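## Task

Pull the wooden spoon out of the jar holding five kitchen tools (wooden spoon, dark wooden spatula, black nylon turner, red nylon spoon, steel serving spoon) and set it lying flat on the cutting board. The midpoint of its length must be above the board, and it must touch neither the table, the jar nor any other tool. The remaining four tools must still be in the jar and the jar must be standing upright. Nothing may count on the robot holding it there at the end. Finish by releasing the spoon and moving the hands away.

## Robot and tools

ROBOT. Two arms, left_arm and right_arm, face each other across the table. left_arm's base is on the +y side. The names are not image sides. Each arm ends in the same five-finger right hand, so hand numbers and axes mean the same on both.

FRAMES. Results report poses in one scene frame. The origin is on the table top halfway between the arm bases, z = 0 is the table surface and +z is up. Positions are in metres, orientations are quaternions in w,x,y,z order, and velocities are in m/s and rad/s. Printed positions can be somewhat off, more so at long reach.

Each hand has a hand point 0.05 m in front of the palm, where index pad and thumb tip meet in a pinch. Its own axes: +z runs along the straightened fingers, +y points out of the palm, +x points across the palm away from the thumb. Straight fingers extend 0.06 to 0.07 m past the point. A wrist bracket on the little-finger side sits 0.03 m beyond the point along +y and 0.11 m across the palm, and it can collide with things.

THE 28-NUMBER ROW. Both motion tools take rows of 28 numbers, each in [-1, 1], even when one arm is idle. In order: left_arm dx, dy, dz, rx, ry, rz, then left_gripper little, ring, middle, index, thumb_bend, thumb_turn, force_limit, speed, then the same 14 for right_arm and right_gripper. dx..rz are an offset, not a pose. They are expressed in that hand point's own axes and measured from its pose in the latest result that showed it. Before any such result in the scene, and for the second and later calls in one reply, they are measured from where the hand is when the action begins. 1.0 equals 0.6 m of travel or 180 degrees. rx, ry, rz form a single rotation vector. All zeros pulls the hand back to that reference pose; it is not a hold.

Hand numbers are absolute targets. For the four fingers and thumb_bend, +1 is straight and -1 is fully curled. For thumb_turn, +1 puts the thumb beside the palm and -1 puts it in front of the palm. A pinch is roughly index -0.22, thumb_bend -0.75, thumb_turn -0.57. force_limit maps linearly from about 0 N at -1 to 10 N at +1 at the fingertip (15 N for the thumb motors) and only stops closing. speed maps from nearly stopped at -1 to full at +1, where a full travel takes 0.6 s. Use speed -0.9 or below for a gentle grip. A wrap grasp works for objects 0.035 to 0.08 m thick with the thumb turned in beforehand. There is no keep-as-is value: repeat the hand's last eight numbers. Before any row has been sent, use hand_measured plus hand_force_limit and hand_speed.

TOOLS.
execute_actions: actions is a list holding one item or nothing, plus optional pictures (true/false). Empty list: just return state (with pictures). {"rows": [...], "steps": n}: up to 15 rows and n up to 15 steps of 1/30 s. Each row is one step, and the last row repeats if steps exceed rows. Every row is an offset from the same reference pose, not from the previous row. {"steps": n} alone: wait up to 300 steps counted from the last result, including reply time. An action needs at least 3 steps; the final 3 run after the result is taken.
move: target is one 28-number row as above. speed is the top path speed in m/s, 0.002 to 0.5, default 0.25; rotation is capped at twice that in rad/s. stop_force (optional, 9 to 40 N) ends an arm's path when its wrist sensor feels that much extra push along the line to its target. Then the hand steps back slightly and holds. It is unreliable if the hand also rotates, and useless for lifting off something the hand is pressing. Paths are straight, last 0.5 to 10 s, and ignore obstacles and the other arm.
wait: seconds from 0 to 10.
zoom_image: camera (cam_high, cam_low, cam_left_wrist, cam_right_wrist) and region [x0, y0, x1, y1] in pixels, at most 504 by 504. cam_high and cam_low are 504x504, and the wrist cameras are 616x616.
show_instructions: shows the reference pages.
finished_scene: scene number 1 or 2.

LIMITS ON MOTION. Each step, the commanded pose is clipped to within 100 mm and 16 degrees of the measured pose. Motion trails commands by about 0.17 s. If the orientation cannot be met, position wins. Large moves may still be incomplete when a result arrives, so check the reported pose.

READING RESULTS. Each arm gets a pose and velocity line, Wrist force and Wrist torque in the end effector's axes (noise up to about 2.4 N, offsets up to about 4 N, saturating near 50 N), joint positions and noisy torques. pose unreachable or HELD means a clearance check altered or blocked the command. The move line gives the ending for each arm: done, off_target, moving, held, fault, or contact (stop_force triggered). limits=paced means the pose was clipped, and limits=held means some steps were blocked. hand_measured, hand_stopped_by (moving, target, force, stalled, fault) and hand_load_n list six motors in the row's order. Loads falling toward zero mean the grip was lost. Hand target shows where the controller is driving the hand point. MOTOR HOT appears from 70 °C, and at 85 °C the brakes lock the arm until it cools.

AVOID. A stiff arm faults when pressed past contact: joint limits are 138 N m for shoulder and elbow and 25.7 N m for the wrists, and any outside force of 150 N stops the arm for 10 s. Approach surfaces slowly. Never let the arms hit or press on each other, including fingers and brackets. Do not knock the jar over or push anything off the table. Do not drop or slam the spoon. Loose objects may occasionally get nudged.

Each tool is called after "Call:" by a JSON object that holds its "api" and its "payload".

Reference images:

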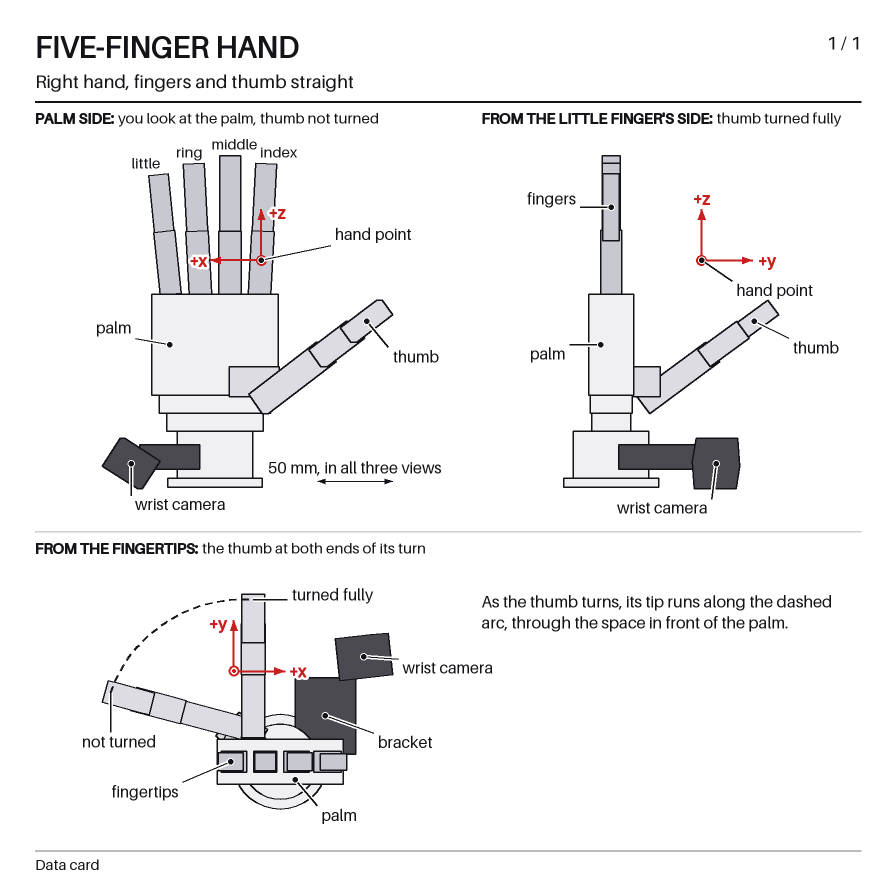

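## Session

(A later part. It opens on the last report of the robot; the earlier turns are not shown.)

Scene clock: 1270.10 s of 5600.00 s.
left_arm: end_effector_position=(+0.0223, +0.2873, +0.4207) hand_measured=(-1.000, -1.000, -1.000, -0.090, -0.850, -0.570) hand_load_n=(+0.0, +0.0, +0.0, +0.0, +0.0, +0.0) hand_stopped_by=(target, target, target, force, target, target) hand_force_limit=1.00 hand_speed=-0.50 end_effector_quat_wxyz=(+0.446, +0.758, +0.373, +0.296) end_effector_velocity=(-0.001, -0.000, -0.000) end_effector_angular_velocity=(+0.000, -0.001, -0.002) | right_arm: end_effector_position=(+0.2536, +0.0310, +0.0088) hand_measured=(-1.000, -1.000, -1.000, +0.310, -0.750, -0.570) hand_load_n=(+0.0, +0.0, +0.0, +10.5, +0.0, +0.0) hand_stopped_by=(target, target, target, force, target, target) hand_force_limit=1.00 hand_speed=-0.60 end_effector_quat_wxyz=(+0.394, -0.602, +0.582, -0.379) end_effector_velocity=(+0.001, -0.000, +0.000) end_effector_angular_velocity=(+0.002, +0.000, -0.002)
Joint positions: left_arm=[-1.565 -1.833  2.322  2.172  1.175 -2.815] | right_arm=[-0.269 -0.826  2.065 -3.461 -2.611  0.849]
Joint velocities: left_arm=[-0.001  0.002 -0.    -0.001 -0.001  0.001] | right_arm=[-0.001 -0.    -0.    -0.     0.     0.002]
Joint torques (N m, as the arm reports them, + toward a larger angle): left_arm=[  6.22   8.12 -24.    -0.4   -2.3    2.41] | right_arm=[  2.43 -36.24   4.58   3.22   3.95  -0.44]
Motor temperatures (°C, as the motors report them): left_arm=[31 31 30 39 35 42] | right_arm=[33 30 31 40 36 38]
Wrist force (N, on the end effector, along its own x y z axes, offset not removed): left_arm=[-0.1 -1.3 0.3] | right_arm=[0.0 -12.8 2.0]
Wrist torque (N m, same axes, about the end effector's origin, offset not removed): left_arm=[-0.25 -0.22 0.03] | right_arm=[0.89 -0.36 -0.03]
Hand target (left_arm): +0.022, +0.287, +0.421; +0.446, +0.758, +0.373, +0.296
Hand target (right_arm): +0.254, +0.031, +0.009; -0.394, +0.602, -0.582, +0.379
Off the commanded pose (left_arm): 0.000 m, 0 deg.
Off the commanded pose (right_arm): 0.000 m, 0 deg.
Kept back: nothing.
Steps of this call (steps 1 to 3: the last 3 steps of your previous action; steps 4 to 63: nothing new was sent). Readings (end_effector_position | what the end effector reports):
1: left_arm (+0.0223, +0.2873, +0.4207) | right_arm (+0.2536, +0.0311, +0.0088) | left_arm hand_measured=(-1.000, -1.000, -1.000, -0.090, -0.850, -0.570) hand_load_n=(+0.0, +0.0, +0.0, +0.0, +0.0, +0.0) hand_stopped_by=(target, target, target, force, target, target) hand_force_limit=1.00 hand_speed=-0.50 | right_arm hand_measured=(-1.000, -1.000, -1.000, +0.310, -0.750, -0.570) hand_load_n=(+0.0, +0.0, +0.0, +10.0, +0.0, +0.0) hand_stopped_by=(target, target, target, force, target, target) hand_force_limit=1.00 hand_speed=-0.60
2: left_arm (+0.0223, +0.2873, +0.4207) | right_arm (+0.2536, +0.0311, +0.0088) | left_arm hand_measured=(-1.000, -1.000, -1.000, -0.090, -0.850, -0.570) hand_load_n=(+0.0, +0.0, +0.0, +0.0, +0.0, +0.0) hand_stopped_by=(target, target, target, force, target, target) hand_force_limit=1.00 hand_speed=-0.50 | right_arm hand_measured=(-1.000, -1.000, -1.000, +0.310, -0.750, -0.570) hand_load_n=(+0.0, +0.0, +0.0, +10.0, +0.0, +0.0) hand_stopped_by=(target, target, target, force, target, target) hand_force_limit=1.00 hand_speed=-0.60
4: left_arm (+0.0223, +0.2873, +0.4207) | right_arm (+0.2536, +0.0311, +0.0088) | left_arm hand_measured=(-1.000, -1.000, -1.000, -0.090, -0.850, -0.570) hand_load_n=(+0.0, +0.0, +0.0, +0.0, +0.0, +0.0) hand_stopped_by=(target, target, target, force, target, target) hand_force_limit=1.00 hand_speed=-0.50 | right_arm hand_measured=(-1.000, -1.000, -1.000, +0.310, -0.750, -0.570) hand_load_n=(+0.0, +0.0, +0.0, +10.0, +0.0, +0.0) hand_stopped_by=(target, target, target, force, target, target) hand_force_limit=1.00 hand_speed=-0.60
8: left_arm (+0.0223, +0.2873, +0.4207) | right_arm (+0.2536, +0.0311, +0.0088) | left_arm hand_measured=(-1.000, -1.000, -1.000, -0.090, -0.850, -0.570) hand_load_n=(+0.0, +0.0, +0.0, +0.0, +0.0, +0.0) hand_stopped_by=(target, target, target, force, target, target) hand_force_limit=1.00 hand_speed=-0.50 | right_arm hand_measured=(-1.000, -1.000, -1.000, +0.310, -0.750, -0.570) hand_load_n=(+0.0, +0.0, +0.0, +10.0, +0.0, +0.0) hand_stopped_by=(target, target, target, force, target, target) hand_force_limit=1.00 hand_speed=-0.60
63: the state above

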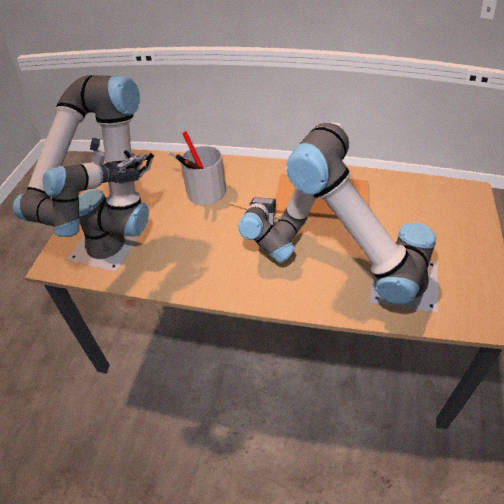

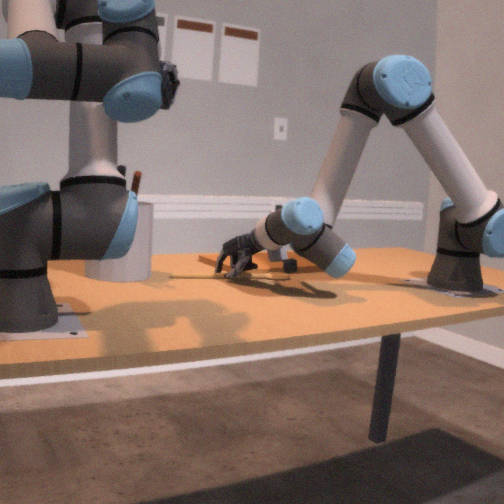

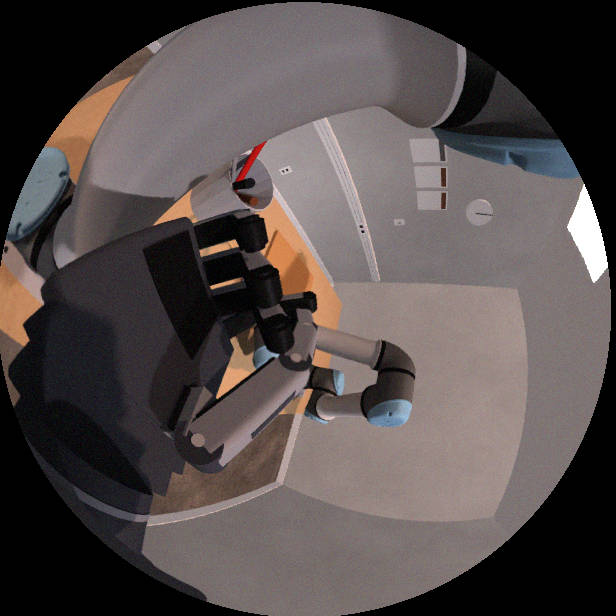

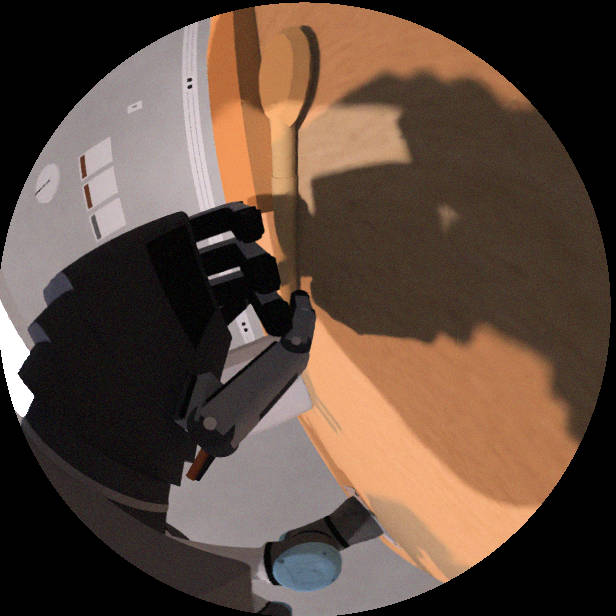

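Call:
{"api": "move", "payload": {"target": [0,0,0,0,0,0,-1,-1,-1,-0.85,-0.85,-0.57,1,-0.5, 0,0,0,0.045,0,0,-1,-1,-1,0.4,-0.75,-0.57,1,0.3], "speed": 0.03}}

Call:
{"api": "execute_actions", "payload": {"actions": [{"rows":[[0,0,0,0,0,0,-1,-1,-1,-0.85,-0.85,-0.57,1,-0.5, 0,0,0,0,0,0,-1,-1,-1,-0.85,-0.75,-0.57,1,-0.6]],"steps":15}]}}

Call:
{"api": "wait", "payload": {"seconds": 2}}

Call:
{"api": "zoom_image", "payload": {"camera": "cam_low", "region": [140,200,360,310]}}

Scene clock: 1272.93 s of 5600.00 s.
left_arm: end_effector_position=(+0.0223, +0.2873, +0.4207) hand_measured=(-1.000, -1.000, -1.000, -0.090, -0.850, -0.570) hand_load_n=(+0.0, +0.0, +0.0, +0.0, +0.0, +0.0) hand_stopped_by=(target, target, target, force, target, target) hand_force_limit=1.00 hand_speed=-0.50 end_effector_quat_wxyz=(+0.446, +0.758, +0.373, +0.296) end_effector_velocity=(+0.000, -0.000, -0.000) end_effector_angular_velocity=(+0.001, +0.002, -0.002) | right_arm: end_effector_position=(+0.2535, +0.0311, +0.0088) hand_measured=(-1.000, -1.000, -1.000, +0.400, -0.750, -0.570) hand_load_n=(+0.0, +0.0, +0.0, +0.0, +0.0, +0.0) hand_stopped_by=(target, target, target, target, target, target) hand_force_limit=1.00 hand_speed=0.30 end_effector_quat_wxyz=(+0.415, -0.588, +0.568, -0.400) end_effector_velocity=(+0.001, -0.000, +0.000) end_effector_angular_velocity=(-0.001, -0.001, -0.001)
Joint positions: left_arm=[-1.565 -1.833  2.322  2.172  1.175 -2.815] | right_arm=[-0.248 -0.771  2.044 -3.568 -2.676  0.793]
Joint velocities: left_arm=[-0.    -0.001 -0.    -0.001 -0.001  0.001] | right_arm=[-0.001 -0.     0.    -0.    -0.001 -0.001]
Joint torques (N m, as the arm reports them, + toward a larger angle): left_arm=[  6.24   8.83 -24.    -0.4   -2.41   2.38] | right_arm=[  8.1  -46.2   -6.22   0.32   0.96   1.32]
Motor temperatures (°C, as the motors report them): left_arm=[31 31 30 39 35 42] | right_arm=[33 30 31 40 36 38]
Wrist force (N, on the end effector, along its own x y z axes, offset not removed): left_arm=[0.2 -1.0 0.2] | right_arm=[0.2 2.7 1.7]
Wrist torque (N m, same axes, about the end effector's origin, offset not removed): left_arm=[-0.16 -0.32 0.12] | right_arm=[0.45 -0.26 0.10]
Hand target (left_arm): +0.022, +0.287, +0.421; +0.446, +0.758, +0.373, +0.296
Hand target (right_arm): +0.254, +0.031, +0.009; -0.415, +0.588, -0.568, +0.400
Off the commanded pose (left_arm): 0.000 m, 0 deg.
Off the commanded pose (right_arm): 0.000 m, 4 deg.
Kept back: nothing.
move: held (right_arm); limits=held; held on 36 of 78 steps (right_arm), including the last (right_arm)
pose unreachable (right arm): on one or more control steps of this call this arm could not follow its commanded pose, so it was not sent that pose on those steps. On the call's last step it was still not sent that pose. It may still have moved: this result reports where it is.
cause: the commanded pose would bring two parts of the arm too close to each other (joints 4 (wrist 1) to 6 (wrist 3) lie between them).

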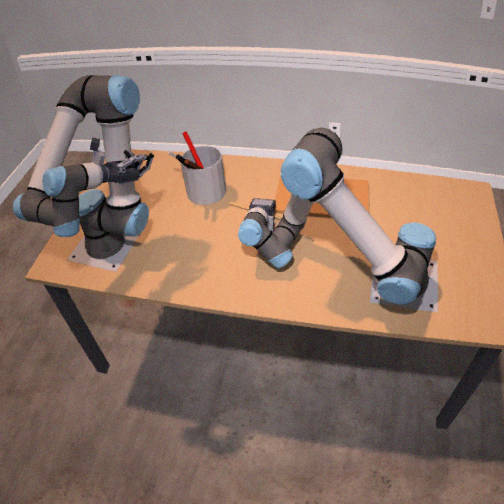

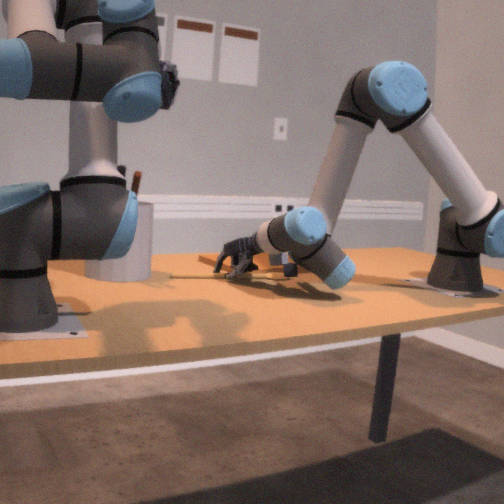

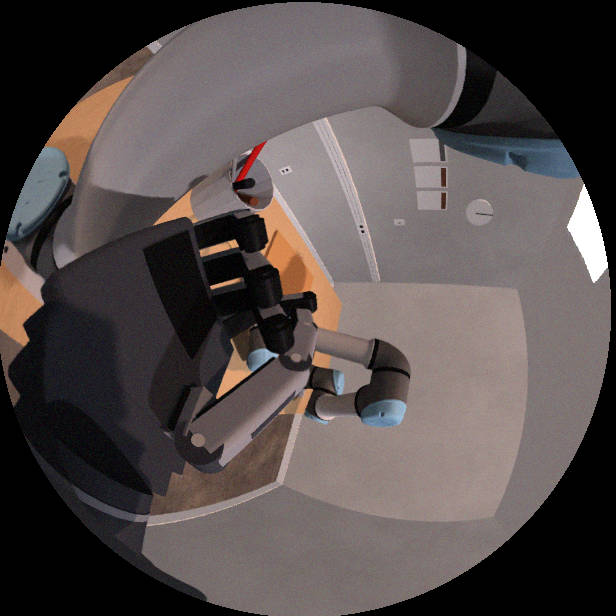

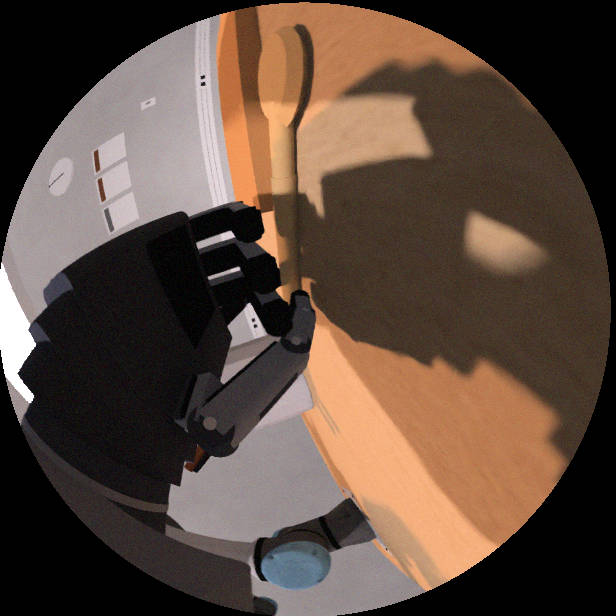

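Scene clock: 1273.33 s of 5600.00 s.
left_arm: end_effector_position=(+0.0223, +0.2873, +0.4207) hand_measured=(-1.000, -1.000, -1.000, -0.090, -0.850, -0.570) hand_load_n=(+0.0, +0.0, +0.0, +0.0, +0.0, +0.0) hand_stopped_by=(target, target, target, force, target, target) hand_force_limit=1.00 hand_speed=-0.50 end_effector_quat_wxyz=(+0.446, +0.758, +0.373, +0.296) end_effector_velocity=(-0.000, +0.000, +0.001) end_effector_angular_velocity=(+0.001, -0.004, +0.001) | right_arm: end_effector_position=(+0.2536, +0.0311, +0.0089) hand_measured=(-1.000, -1.000, -1.000, +0.204, -0.750, -0.570) hand_load_n=(+0.0, +0.0, +0.0, +10.0, +0.0, +0.0) hand_stopped_by=(target, target, target, moving, target, target) hand_force_limit=1.00 hand_speed=-0.60 end_effector_quat_wxyz=(+0.415, -0.588, +0.568, -0.400) end_effector_velocity=(+0.000, +0.000, +0.000) end_effector_angular_velocity=(+0.003, +0.001, -0.001)
Joint positions: left_arm=[-1.565 -1.833  2.322  2.172  1.175 -2.815] | right_arm=[-0.248 -0.771  2.044 -3.568 -2.676  0.793]
Joint velocities: left_arm=[ 0.001  0.001 -0.     0.002  0.001  0.002] | right_arm=[-0.    -0.    -0.     0.     0.001  0.002]
Joint torques (N m, as the arm reports them, + toward a larger angle): left_arm=[  6.62   8.72 -24.41  -0.42  -2.44   2.4 ] | right_arm=[  6.59 -38.81  -5.03   0.34   0.78   1.66]
Motor temperatures (°C, as the motors report them): left_arm=[31 31 30 39 35 42] | right_arm=[33 30 31 40 36 38]
Wrist force (N, on the end effector, along its own x y z axes, offset not removed): left_arm=[0.3 -0.7 0.2] | right_arm=[2.7 -12.5 2.3]
Wrist torque (N m, same axes, about the end effector's origin, offset not removed): left_arm=[-0.07 -0.33 0.04] | right_arm=[1.00 -0.61 0.19]
Steps of this call (steps 1 to 12: the first 12 steps of this action). Readings (end_effector_position | what the end effector reports):
1: left_arm (+0.0223, +0.2873, +0.4207) | right_arm (+0.2535, +0.0311, +0.0088) | left_arm hand_measured=(-1.000, -1.000, -1.000, -0.090, -0.850, -0.570) hand_load_n=(+0.0, +0.0, +0.0, +0.0, +0.0, +0.0) hand_stopped_by=(target, target, target, force, target, target) hand_force_limit=1.00 hand_speed=-0.50 | right_arm hand_measured=(-1.000, -1.000, -1.000, +0.400, -0.750, -0.570) hand_load_n=(+0.0, +0.0, +0.0, +0.0, +0.0, +0.0) hand_stopped_by=(target, target, target, moving, target, target) hand_force_limit=1.00 hand_speed=-0.60
2: left_arm (+0.0223, +0.2873, +0.4207) | right_arm (+0.2535, +0.0311, +0.0088) | left_arm hand_measured=(-1.000, -1.000, -1.000, -0.090, -0.850, -0.570) hand_load_n=(+0.0, +0.0, +0.0, +0.0, +0.0, +0.0) hand_stopped_by=(target, target, target, force, target, target) hand_force_limit=1.00 hand_speed=-0.50 | right_arm hand_measured=(-1.000, -1.000, -1.000, +0.400, -0.750, -0.570) hand_load_n=(+0.0, +0.0, +0.0, +0.0, +0.0, +0.0) hand_stopped_by=(target, target, target, moving, target, target) hand_force_limit=1.00 hand_speed=-0.60
4: left_arm (+0.0223, +0.2873, +0.4207) | right_arm (+0.2535, +0.0311, +0.0088) | left_arm hand_measured=(-1.000, -1.000, -1.000, -0.090, -0.850, -0.570) hand_load_n=(+0.0, +0.0, +0.0, +0.0, +0.0, +0.0) hand_stopped_by=(target, target, target, force, target, target) hand_force_limit=1.00 hand_speed=-0.50 | right_arm hand_measured=(-1.000, -1.000, -1.000, +0.380, -0.750, -0.570) hand_load_n=(+0.0, +0.0, +0.0, +0.0, +0.0, +0.0) hand_stopped_by=(target, target, target, moving, target, target) hand_force_limit=1.00 hand_speed=-0.60
8: left_arm (+0.0223, +0.2873, +0.4207) | right_arm (+0.2535, +0.0311, +0.0088) | left_arm hand_measured=(-1.000, -1.000, -1.000, -0.090, -0.850, -0.570) hand_load_n=(+0.0, +0.0, +0.0, +0.0, +0.0, +0.0) hand_stopped_by=(target, target, target, force, target, target) hand_force_limit=1.00 hand_speed=-0.50 | right_arm hand_measured=(-1.000, -1.000, -1.000, +0.292, -0.750, -0.570) hand_load_n=(+0.0, +0.0, +0.0, +0.5, +0.0, +0.0) hand_stopped_by=(target, target, target, moving, target, target) hand_force_limit=1.00 hand_speed=-0.60
12: the state above

Scene clock: 1275.43 s of 5600.00 s.
left_arm: end_effector_position=(+0.0223, +0.2873, +0.4207) hand_measured=(-1.000, -1.000, -1.000, -0.090, -0.850, -0.570) hand_load_n=(+0.0, +0.0, +0.0, +0.0, +0.0, +0.0) hand_stopped_by=(target, target, target, force, target, target) hand_force_limit=1.00 hand_speed=-0.50 end_effector_quat_wxyz=(+0.446, +0.758, +0.373, +0.296) end_effector_velocity=(-0.000, -0.000, -0.000) end_effector_angular_velocity=(+0.001, -0.000, -0.002) | right_arm: end_effector_position=(+0.2535, +0.0311, +0.0088) hand_measured=(-1.000, -1.000, -1.000, +0.200, -0.750, -0.570) hand_load_n=(+0.0, +0.0, +0.0, +10.0, +0.0, +0.0) hand_stopped_by=(target, target, target, force, target, target) hand_force_limit=1.00 hand_speed=-0.60 end_effector_quat_wxyz=(+0.415, -0.588, +0.568, -0.400) end_effector_velocity=(+0.000, -0.000, -0.000) end_effector_angular_velocity=(-0.001, -0.000, +0.000)
Joint positions: left_arm=[-1.565 -1.833  2.322  2.172  1.175 -2.815] | right_arm=[-0.248 -0.771  2.044 -3.568 -2.676  0.793]
Joint velocities: left_arm=[-0.001 -0.     0.    -0.    -0.     0.002] | right_arm=[ 0.     0.     0.     0.    -0.001 -0.001]
Joint torques (N m, as the arm reports them, + toward a larger angle): left_arm=[  6.33   8.31 -23.89  -0.44  -2.42   2.38] | right_arm=[  6.98 -20.24  -4.3    0.31   0.62   1.6 ]
Motor temperatures (°C, as the motors report them): left_arm=[31 31 30 39 35 42] | right_arm=[33 30 31 40 36 38]
Wrist force (N, on the end effector, along its own x y z axes, offset not removed): left_arm=[-1.0 -1.0 0.4] | right_arm=[1.7 -13.5 0.6]
Wrist torque (N m, same axes, about the end effector's origin, offset not removed): left_arm=[-0.21 -0.10 -0.02] | right_arm=[1.08 -0.54 0.20]
Hand target (left_arm): +0.022, +0.287, +0.421; +0.446, +0.758, +0.373, +0.296
Hand target (right_arm): +0.254, +0.031, +0.009; -0.415, +0.588, -0.568, +0.400
Off the commanded pose (left_arm): 0.000 m, 0 deg.
Off the commanded pose (right_arm): 0.000 m, 0 deg.
Kept back: nothing.
Steps of this call (steps 1 to 3: the last 3 steps of your previous action; steps 4 to 63: nothing new was sent). Readings (end_effector_position | what the end effector reports):
1: left_arm (+0.0223, +0.2873, +0.4207) | right_arm (+0.2536, +0.0311, +0.0089) | left_arm hand_measured=(-1.000, -1.000, -1.000, -0.090, -0.850, -0.570) hand_load_n=(+0.0, +0.0, +0.0, +0.0, +0.0, +0.0) hand_stopped_by=(target, target, target, force, target, target) hand_force_limit=1.00 hand_speed=-0.50 | right_arm hand_measured=(-1.000, -1.000, -1.000, +0.200, -0.750, -0.570) hand_load_n=(+0.0, +0.0, +0.0, +10.5, +0.0, +0.0) hand_stopped_by=(target, target, target, force, target, target) hand_force_limit=1.00 hand_speed=-0.60
2: left_arm (+0.0223, +0.2873, +0.4207) | right_arm (+0.2536, +0.0311, +0.0089) | left_arm hand_measured=(-1.000, -1.000, -1.000, -0.090, -0.850, -0.570) hand_load_n=(+0.0, +0.0, +0.0, +0.0, +0.0, +0.0) hand_stopped_by=(target, target, target, force, target, target) hand_force_limit=1.00 hand_speed=-0.50 | right_arm hand_measured=(-1.000, -1.000, -1.000, +0.200, -0.750, -0.570) hand_load_n=(+0.0, +0.0, +0.0, +10.5, +0.0, +0.0) hand_stopped_by=(target, target, target, force, target, target) hand_force_limit=1.00 hand_speed=-0.60
4: left_arm (+0.0223, +0.2873, +0.4207) | right_arm (+0.2536, +0.0311, +0.0089) | left_arm hand_measured=(-1.000, -1.000, -1.000, -0.090, -0.850, -0.570) hand_load_n=(+0.0, +0.0, +0.0, +0.0, +0.0, +0.0) hand_stopped_by=(target, target, target, force, target, target) hand_force_limit=1.00 hand_speed=-0.50 | right_arm hand_measured=(-1.000, -1.000, -1.000, +0.200, -0.750, -0.570) hand_load_n=(+0.0, +0.0, +0.0, +10.0, +0.0, +0.0) hand_stopped_by=(target, target, target, force, target, target) hand_force_limit=1.00 hand_speed=-0.60
8: left_arm (+0.0223, +0.2873, +0.4207) | right_arm (+0.2536, +0.0311, +0.0089) | left_arm hand_measured=(-1.000, -1.000, -1.000, -0.090, -0.850, -0.570) hand_load_n=(+0.0, +0.0, +0.0, +0.0, +0.0, +0.0) hand_stopped_by=(target, target, target, force, target, target) hand_force_limit=1.00 hand_speed=-0.50 | right_arm hand_measured=(-1.000, -1.000, -1.000, +0.200, -0.750, -0.570) hand_load_n=(+0.0, +0.0, +0.0, +10.0, +0.0, +0.0) hand_stopped_by=(target, target, target, force, target, target) hand_force_limit=1.00 hand_speed=-0.60
63: the state above

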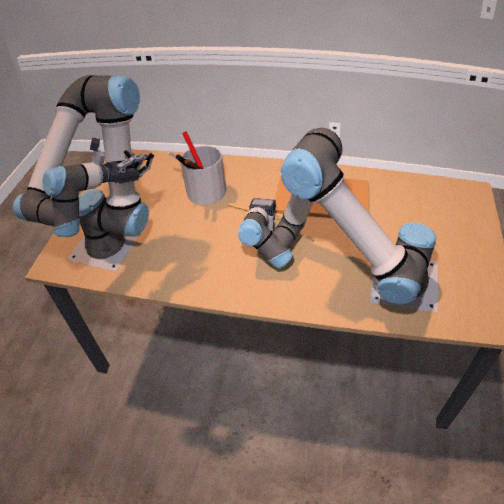

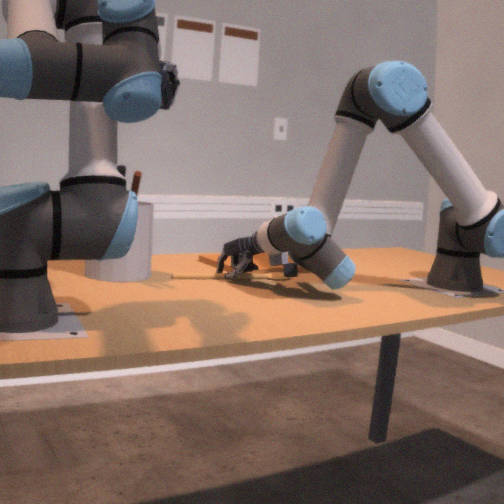

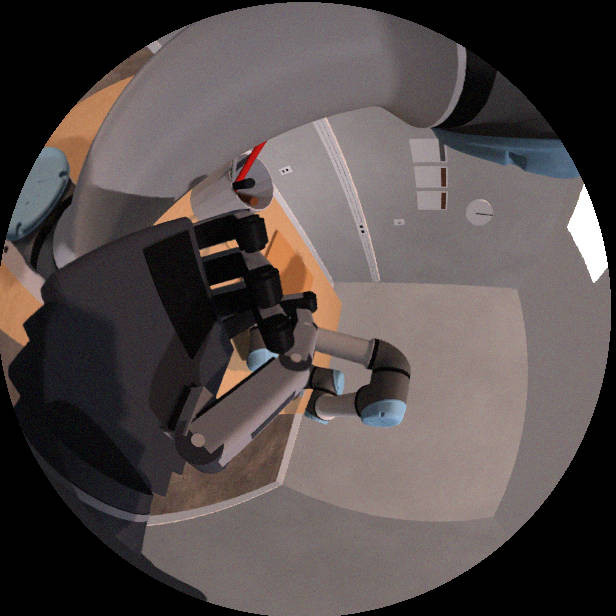

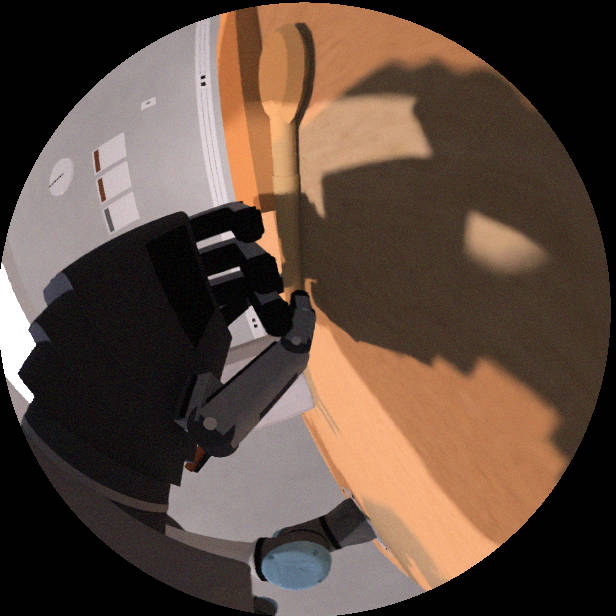

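Region (140, 200, 360, 310) of cam_low's 504x504 image, scaled by 2.291, with more detail than that image has.

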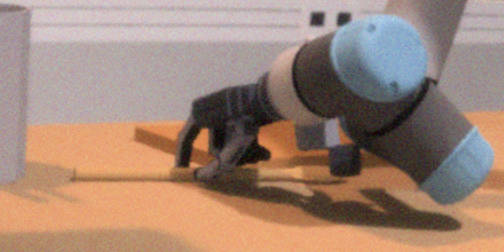

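Call:
{"api": "move", "payload": {"target": [0,0,0,0,0,0,-1,-1,-1,-0.85,-0.85,-0.57,1,-0.5, 0,-0.0097,-0.0025,0,0,0,-1,-1,-1,-0.9,-0.6,-0.57,0.2,-0.85], "speed": 0.003}}

Call:
{"api": "zoom_image", "payload": {"camera": "cam_low", "region": [140,200,360,310]}}

Scene clock: 1277.90 s of 5600.00 s.
left_arm: end_effector_position=(+0.0223, +0.2873, +0.4207) hand_measured=(-1.000, -1.000, -1.000, -0.090, -0.850, -0.570) hand_load_n=(+0.0, +0.0, +0.0, +0.0, +0.0, +0.0) hand_stopped_by=(target, target, target, force, target, target) hand_force_limit=1.00 hand_speed=-0.50 end_effector_quat_wxyz=(+0.446, +0.758, +0.373, +0.296) end_effector_velocity=(-0.000, +0.000, -0.000) end_effector_angular_velocity=(+0.001, -0.001, +0.000) | right_arm: end_effector_position=(+0.2541, +0.0311, +0.0147) hand_measured=(-1.000, -1.000, -1.000, +0.200, -0.600, -0.570) hand_load_n=(+0.0, +0.0, +0.0, +0.0, +0.0, +0.0) hand_stopped_by=(target, target, target, force, target, target) hand_force_limit=0.20 hand_speed=-0.85 end_effector_quat_wxyz=(+0.415, -0.588, +0.568, -0.400) end_effector_velocity=(-0.000, +0.000, +0.001) end_effector_angular_velocity=(+0.001, -0.000, +0.000)
Joint positions: left_arm=[-1.565 -1.833  2.322  2.172  1.175 -2.815] | right_arm=[-0.249 -0.785  2.047 -3.558 -2.676  0.791]
Joint velocities: left_arm=[ 0.     0.001 -0.    -0.     0.     0.001] | right_arm=[ 0.    -0.002  0.     0.002  0.     0.001]
Joint torques (N m, as the arm reports them, + toward a larger angle): left_arm=[  6.74   8.16 -24.48  -0.32  -2.49   2.43] | right_arm=[-14.39 -48.64   0.74   0.3    0.92  -2.28]
Motor temperatures (°C, as the motors report them): left_arm=[31 31 30 39 35 42] | right_arm=[33 30 31 40 36 38]
Wrist force (N, on the end effector, along its own x y z axes, offset not removed): left_arm=[0.9 -1.3 0.9] | right_arm=[1.2 4.0 1.7]
Wrist torque (N m, same axes, about the end effector's origin, offset not removed): left_arm=[-0.23 -0.41 0.07] | right_arm=[0.74 -0.40 0.20]
Hand target (left_arm): +0.022, +0.287, +0.421; +0.446, +0.758, +0.373, +0.296
Hand target (right_arm): +0.254, +0.031, +0.015; -0.415, +0.588, -0.568, +0.400
Off the commanded pose (left_arm): 0.000 m, 0 deg.
Off the commanded pose (right_arm): 0.000 m, 0 deg.
Kept back: nothing.
move: done

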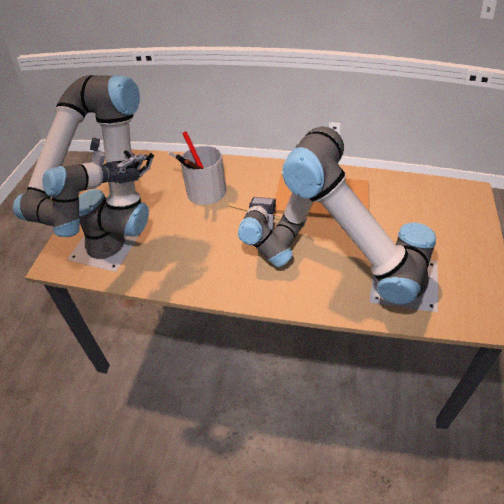

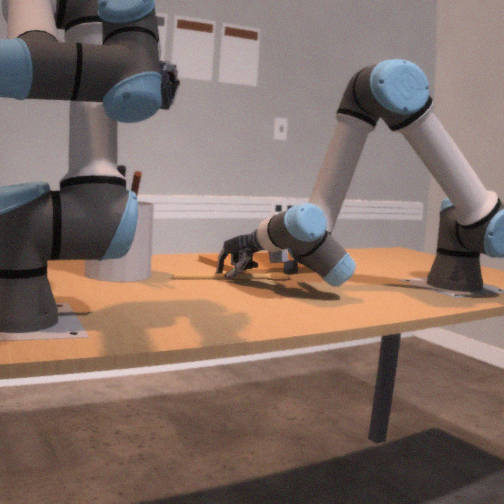

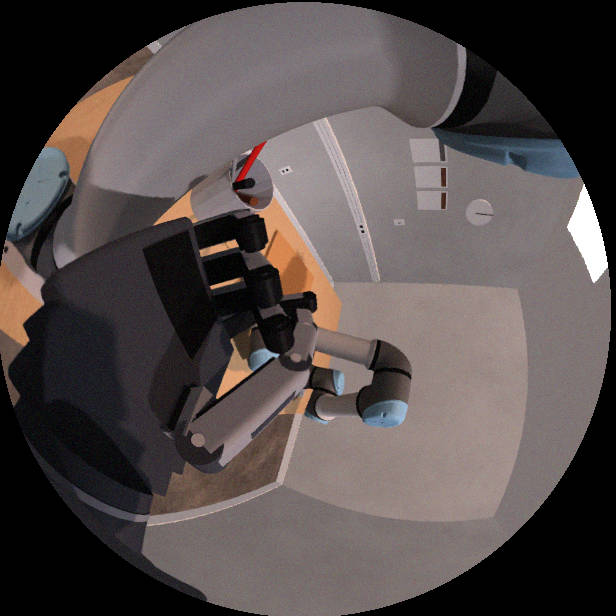

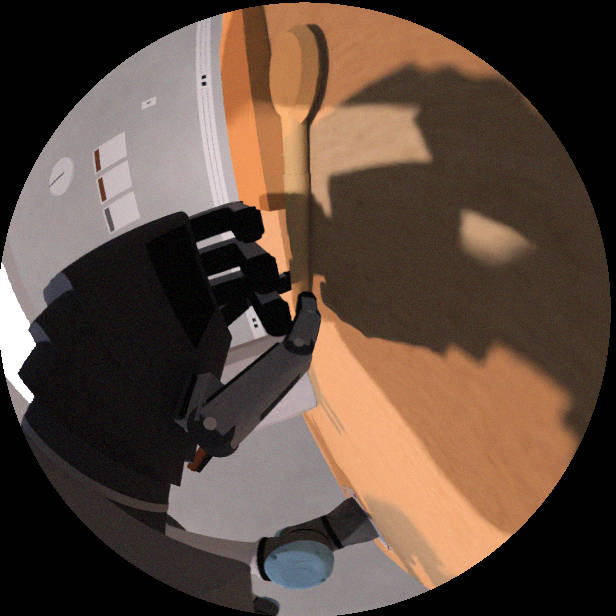

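Region (140, 200, 360, 310) of cam_low's 504x504 image, scaled by 2.291, with more detail than that image has.

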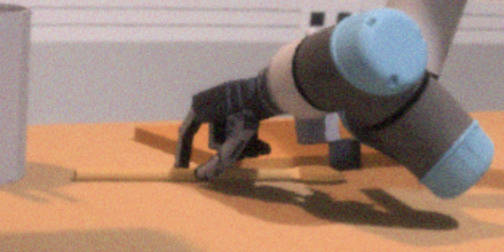

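Now close the index again.

Call:
{"api": "execute_actions", "payload": {"actions": [{"rows":[[0,0,0,0,0,0,-1,-1,-1,-0.85,-0.85,-0.57,1,-0.5, 0,0,0,0,0,0,-1,-1,-1,-0.8,-0.6,-0.57,0.6,-0.7]],"steps":15}]}}

Call:
{"api": "wait", "payload": {"seconds": 2.5}}

Call:
{"api": "zoom_image", "payload": {"camera": "cam_low", "region": [140,200,360,310]}}

Scene clock: 1280.37 s of 5600.00 s.
left_arm: end_effector_position=(+0.0223, +0.2873, +0.4207) hand_measured=(-1.000, -1.000, -1.000, -0.090, -0.850, -0.570) hand_load_n=(+0.0, +0.0, +0.0, +0.0, +0.0, +0.0) hand_stopped_by=(target, target, target, force, target, target) hand_force_limit=1.00 hand_speed=-0.50 end_effector_quat_wxyz=(+0.446, +0.758, +0.373, +0.296) end_effector_velocity=(+0.001, -0.000, -0.000) end_effector_angular_velocity=(-0.000, +0.002, +0.002) | right_arm: end_effector_position=(+0.2541, +0.0311, +0.0147) hand_measured=(-1.000, -1.000, -1.000, +0.050, -0.600, -0.570) hand_load_n=(+0.0, +0.0, +0.0, +0.0, +0.0, +0.0) hand_stopped_by=(target, target, target, moving, target, target) hand_force_limit=0.60 hand_speed=-0.70 end_effector_quat_wxyz=(+0.415, -0.588, +0.568, -0.400) end_effector_velocity=(-0.000, -0.000, -0.001) end_effector_angular_velocity=(-0.001, +0.000, +0.001)
Joint positions: left_arm=[-1.565 -1.833  2.322  2.172  1.175 -2.815] | right_arm=[-0.249 -0.785  2.047 -3.558 -2.676  0.791]
Joint velocities: left_arm=[ 0.002 -0.001 -0.001 -0.001 -0.001 -0.   ] | right_arm=[ 0.001  0.002 -0.    -0.    -0.     0.   ]
Joint torques (N m, as the arm reports them, + toward a larger angle): left_arm=[  6.62   8.31 -24.53  -0.28  -2.39   2.45] | right_arm=[-11.9  -28.13  -4.07  -4.13   0.48  -1.84]
Motor temperatures (°C, as the motors report them): left_arm=[31 31 30 39 35 42] | right_arm=[33 30 31 40 36 38]
Wrist force (N, on the end effector, along its own x y z axes, offset not removed): left_arm=[-0.5 -1.2 -0.3] | right_arm=[0.3 1.5 2.1]
Wrist torque (N m, same axes, about the end effector's origin, offset not removed): left_arm=[-0.11 -0.17 -0.01] | right_arm=[0.34 -0.34 0.01]
Steps of this call (steps 1 to 62: nothing new was sent; steps 63 to 74: the first 12 steps of this action). Readings (end_effector_position | what the end effector reports):
63: left_arm (+0.0223, +0.2873, +0.4207) | right_arm (+0.2541, +0.0311, +0.0148) | left_arm hand_measured=(-1.000, -1.000, -1.000, -0.090, -0.850, -0.570) hand_load_n=(+0.0, +0.0, +0.0, +0.0, +0.0, +0.0) hand_stopped_by=(target, target, target, force, target, target) hand_force_limit=1.00 hand_speed=-0.50 | right_arm hand_measured=(-1.000, -1.000, -1.000, +0.200, -0.600, -0.570) hand_load_n=(+0.0, +0.0, +0.0, +0.0, +0.0, +0.0) hand_stopped_by=(target, target, target, moving, target, target) hand_force_limit=0.60 hand_speed=-0.70
64: left_arm (+0.0223, +0.2873, +0.4207) | right_arm (+0.2541, +0.0311, +0.0148) | left_arm hand_measured=(-1.000, -1.000, -1.000, -0.090, -0.850, -0.570) hand_load_n=(+0.0, +0.0, +0.0, +0.0, +0.0, +0.0) hand_stopped_by=(target, target, target, force, target, target) hand_force_limit=1.00 hand_speed=-0.50 | right_arm hand_measured=(-1.000, -1.000, -1.000, +0.200, -0.600, -0.570) hand_load_n=(+0.0, +0.0, +0.0, +0.0, +0.0, +0.0) hand_stopped_by=(target, target, target, moving, target, target) hand_force_limit=0.60 hand_speed=-0.70
66: left_arm (+0.0223, +0.2873, +0.4207) | right_arm (+0.2541, +0.0311, +0.0148) | left_arm hand_measured=(-1.000, -1.000, -1.000, -0.090, -0.850, -0.570) hand_load_n=(+0.0, +0.0, +0.0, +0.0, +0.0, +0.0) hand_stopped_by=(target, target, target, force, target, target) hand_force_limit=1.00 hand_speed=-0.50 | right_arm hand_measured=(-1.000, -1.000, -1.000, +0.184, -0.600, -0.570) hand_load_n=(+0.0, +0.0, +0.0, +0.0, +0.0, +0.0) hand_stopped_by=(target, target, target, moving, target, target) hand_force_limit=0.60 hand_speed=-0.70
70: left_arm (+0.0223, +0.2873, +0.4207) | right_arm (+0.2541, +0.0311, +0.0148) | left_arm hand_measured=(-1.000, -1.000, -1.000, -0.090, -0.850, -0.570) hand_load_n=(+0.0, +0.0, +0.0, +0.0, +0.0, +0.0) hand_stopped_by=(target, target, target, force, target, target) hand_force_limit=1.00 hand_speed=-0.50 | right_arm hand_measured=(-1.000, -1.000, -1.000, +0.118, -0.600, -0.570) hand_load_n=(+0.0, +0.0, +0.0, +0.0, +0.0, +0.0) hand_stopped_by=(target, target, target, moving, target, target) hand_force_limit=0.60 hand_speed=-0.70
74: the state above

Scene clock: 1282.97 s of 5600.00 s.
left_arm: end_effector_position=(+0.0223, +0.2873, +0.4207) hand_measured=(-1.000, -1.000, -1.000, -0.090, -0.850, -0.570) hand_load_n=(+0.0, +0.0, +0.0, +0.0, +0.0, +0.0) hand_stopped_by=(target, target, target, force, target, target) hand_force_limit=1.00 hand_speed=-0.50 end_effector_quat_wxyz=(+0.446, +0.758, +0.373, +0.296) end_effector_velocity=(+0.000, +0.000, +0.000) end_effector_angular_velocity=(-0.000, -0.000, +0.001) | right_arm: end_effector_position=(+0.2541, +0.0311, +0.0147) hand_measured=(-1.000, -1.000, -1.000, -0.062, -0.598, -0.570) hand_load_n=(+0.0, +0.0, +0.0, +9.0, +2.0, -4.0) hand_stopped_by=(target, target, target, force, target, target) hand_force_limit=0.60 hand_speed=-0.70 end_effector_quat_wxyz=(+0.415, -0.588, +0.568, -0.400) end_effector_velocity=(-0.000, +0.000, +0.000) end_effector_angular_velocity=(+0.002, +0.000, +0.000)
Joint positions: left_arm=[-1.565 -1.833  2.322  2.172  1.175 -2.815] | right_arm=[-0.249 -0.785  2.047 -3.558 -2.676  0.791]
Joint velocities: left_arm=[ 0.    -0.    -0.     0.001  0.001 -0.   ] | right_arm=[ 0.    -0.001  0.     0.     0.     0.001]
Joint torques (N m, as the arm reports them, + toward a larger angle): left_arm=[  6.     8.39 -24.24  -0.47  -2.44   2.41] | right_arm=[ -1.54 -29.02 -18.41  -4.13  -1.96   2.11]
Motor temperatures (°C, as the motors report them): left_arm=[31 31 30 39 35 42] | right_arm=[33 30 31 40 36 38]
Wrist force (N, on the end effector, along its own x y z axes, offset not removed): left_arm=[0.1 -2.5 1.3] | right_arm=[1.9 0.3 2.0]
Wrist torque (N m, same axes, about the end effector's origin, offset not removed): left_arm=[-0.43 -0.32 0.03] | right_arm=[0.28 -0.46 0.11]
Hand target (left_arm): +0.022, +0.287, +0.421; +0.446, +0.758, +0.373, +0.296
Hand target (right_arm): +0.254, +0.031, +0.015; -0.415, +0.588, -0.568, +0.400
Off the commanded pose (left_arm): 0.000 m, 0 deg.
Off the commanded pose (right_arm): 0.000 m, 0 deg.
Kept back: nothing.
Steps of this call (steps 1 to 3: the last 3 steps of your previous action; steps 4 to 78: nothing new was sent). Readings (end_effector_position | what the end effector reports):
1: left_arm (+0.0223, +0.2873, +0.4207) | right_arm (+0.2541, +0.0311, +0.0147) | left_arm hand_measured=(-1.000, -1.000, -1.000, -0.090, -0.850, -0.570) hand_load_n=(+0.0, +0.0, +0.0, +0.0, +0.0, +0.0) hand_stopped_by=(target, target, target, force, target, target) hand_force_limit=1.00 hand_speed=-0.50 | right_arm hand_measured=(-1.000, -1.000, -1.000, +0.034, -0.600, -0.570) hand_load_n=(+0.0, +0.0, +0.0, +0.0, +0.0, +0.0) hand_stopped_by=(target, target, target, moving, target, target) hand_force_limit=0.60 hand_speed=-0.70
2: left_arm (+0.0223, +0.2873, +0.4207) | right_arm (+0.2541, +0.0310, +0.0146) | left_arm hand_measured=(-1.000, -1.000, -1.000, -0.090, -0.850, -0.570) hand_load_n=(+0.0, +0.0, +0.0, +0.0, +0.0, +0.0) hand_stopped_by=(target, target, target, force, target, target) hand_force_limit=1.00 hand_speed=-0.50 | right_arm hand_measured=(-1.000, -1.000, -1.000, +0.018, -0.600, -0.570) hand_load_n=(+0.0, +0.0, +0.0, +0.0, +0.0, +0.0) hand_stopped_by=(target, target, target, moving, target, target) hand_force_limit=0.60 hand_speed=-0.70
4: left_arm (+0.0223, +0.2873, +0.4207) | right_arm (+0.2541, +0.0310, +0.0146) | left_arm hand_measured=(-1.000, -1.000, -1.000, -0.090, -0.850, -0.570) hand_load_n=(+0.0, +0.0, +0.0, +0.0, +0.0, +0.0) hand_stopped_by=(target, target, target, force, target, target) hand_force_limit=1.00 hand_speed=-0.50 | right_arm hand_measured=(-1.000, -1.000, -1.000, -0.016, -0.600, -0.570) hand_load_n=(+0.0, +0.0, +0.0, +1.5, +0.5, -0.5) hand_stopped_by=(target, target, target, moving, target, target) hand_force_limit=0.60 hand_speed=-0.70
8: left_arm (+0.0223, +0.2873, +0.4207) | right_arm (+0.2541, +0.0311, +0.0147) | left_arm hand_measured=(-1.000, -1.000, -1.000, -0.090, -0.850, -0.570) hand_load_n=(+0.0, +0.0, +0.0, +0.0, +0.0, +0.0) hand_stopped_by=(target, target, target, force, target, target) hand_force_limit=1.00 hand_speed=-0.50 | right_arm hand_measured=(-1.000, -1.000, -1.000, -0.062, -0.598, -0.570) hand_load_n=(+0.0, +0.0, +0.0, +9.0, +2.0, -4.0) hand_stopped_by=(target, target, target, force, target, target) hand_force_limit=0.60 hand_speed=-0.70
78: the state above

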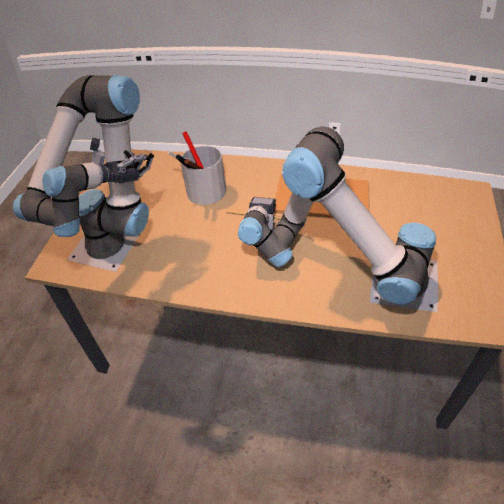

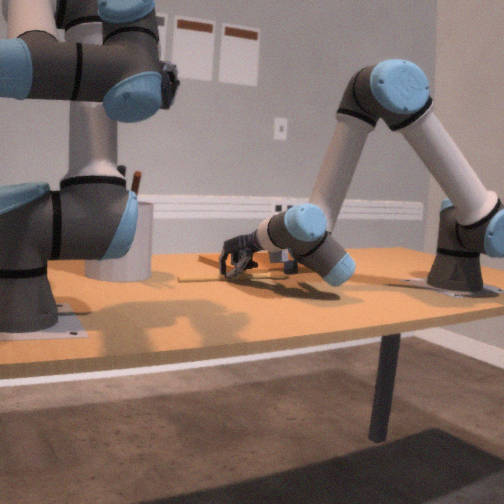

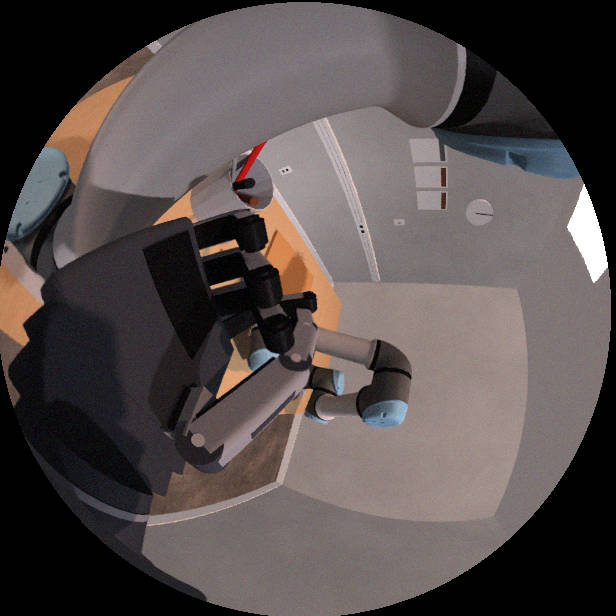

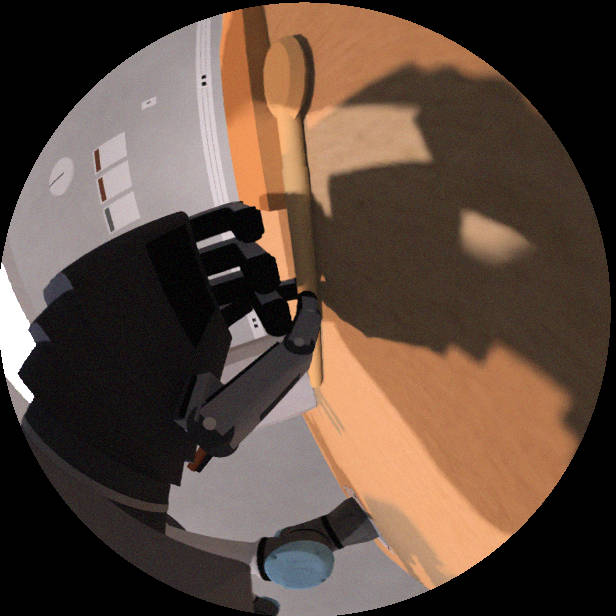

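Region (140, 200, 360, 310) of cam_low's 504x504 image, scaled by 2.291, with more detail than that image has.

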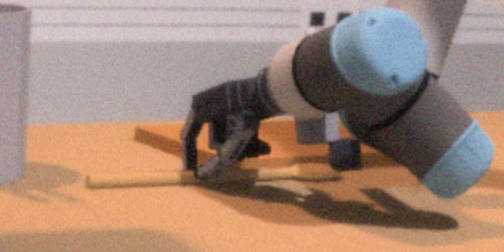

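Call:
{"api": "move", "payload": {"target": [0,0,0,0,0,0,-1,-1,-1,-0.85,-0.85,-0.57,1,-0.5, 0,-0.095,-0.031,0,0,0,-1,-1,-1,-0.8,-0.6,-0.57,0.6,-0.7], "speed": 0.03}}

Scene clock: 1285.60 s of 5600.00 s.
left_arm: end_effector_position=(+0.0223, +0.2873, +0.4207) hand_measured=(-1.000, -1.000, -1.000, -0.090, -0.850, -0.570) hand_load_n=(+0.0, +0.0, +0.0, +0.0, +0.0, +0.0) hand_stopped_by=(target, target, target, force, target, target) hand_force_limit=1.00 hand_speed=-0.50 end_effector_quat_wxyz=(+0.446, +0.758, +0.373, +0.296) end_effector_velocity=(+0.000, +0.000, +0.000) end_effector_angular_velocity=(+0.001, -0.001, +0.000) | right_arm: end_effector_position=(+0.2557, +0.0312, +0.0742) hand_measured=(-1.000, -1.000, -1.000, -0.064, -0.600, -0.570) hand_load_n=(+0.0, +0.0, +0.0, +0.0, +0.0, +0.0) hand_stopped_by=(target, target, target, force, target, target) hand_force_limit=0.60 hand_speed=-0.70 end_effector_quat_wxyz=(+0.415, -0.588, +0.568, -0.400) end_effector_velocity=(+0.000, -0.000, +0.002) end_effector_angular_velocity=(-0.000, +0.001, -0.001)
Joint positions: left_arm=[-1.565 -1.833  2.322  2.172  1.175 -2.815] | right_arm=[-0.252 -0.931  2.063 -3.432 -2.674  0.786]
Joint velocities: left_arm=[ 0.    -0.     0.     0.001  0.     0.001] | right_arm=[-0.001 -0.006  0.     0.007  0.     0.001]
Joint torques (N m, as the arm reports them, + toward a larger angle): left_arm=[  6.06   9.04 -24.05  -0.36  -2.44   2.46] | right_arm=[-12.63 -43.29  -3.07   0.46   0.86   1.32]
Motor temperatures (°C, as the motors report them): left_arm=[31 31 30 39 35 42] | right_arm=[33 30 31 40 36 38]
Wrist force (N, on the end effector, along its own x y z axes, offset not removed): left_arm=[0.6 -1.8 1.5] | right_arm=[-0.7 1.7 3.2]
Wrist torque (N m, same axes, about the end effector's origin, offset not removed): left_arm=[-0.29 -0.35 0.09] | right_arm=[0.24 -0.11 0.03]
Hand target (left_arm): +0.022, +0.287, +0.421; +0.446, +0.758, +0.373, +0.296
Hand target (right_arm): +0.256, +0.031, +0.075; -0.415, +0.588, -0.568, +0.400
Off the commanded pose (left_arm): 0.000 m, 0 deg.
Off the commanded pose (right_arm): 0.000 m, 0 deg.
Kept back: nothing.
move: done

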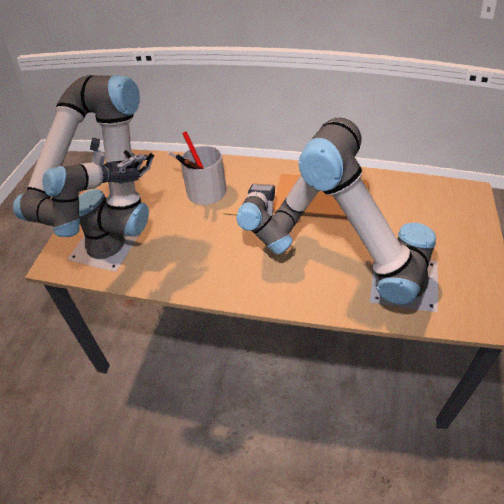

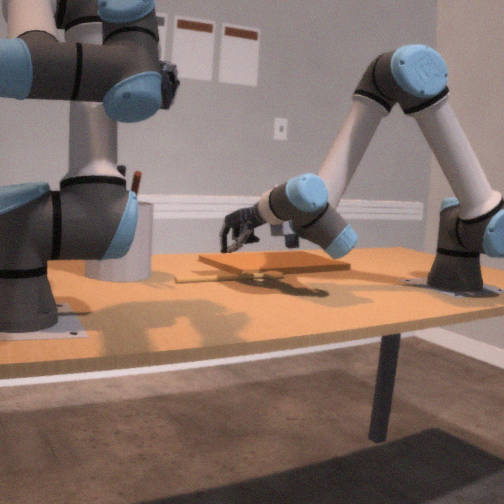

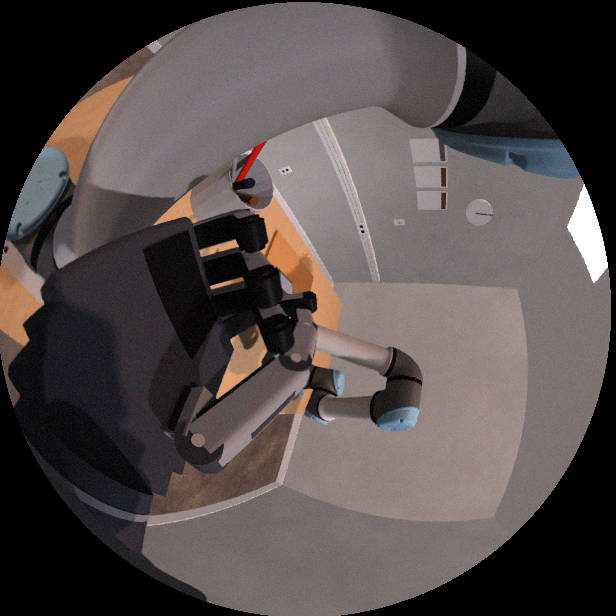

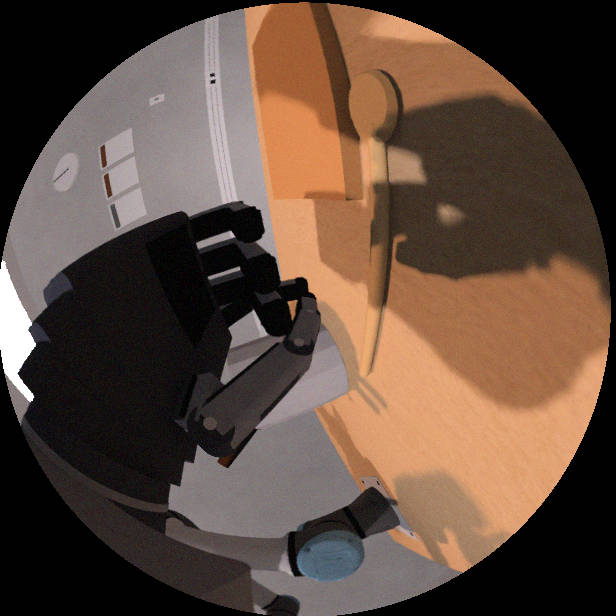

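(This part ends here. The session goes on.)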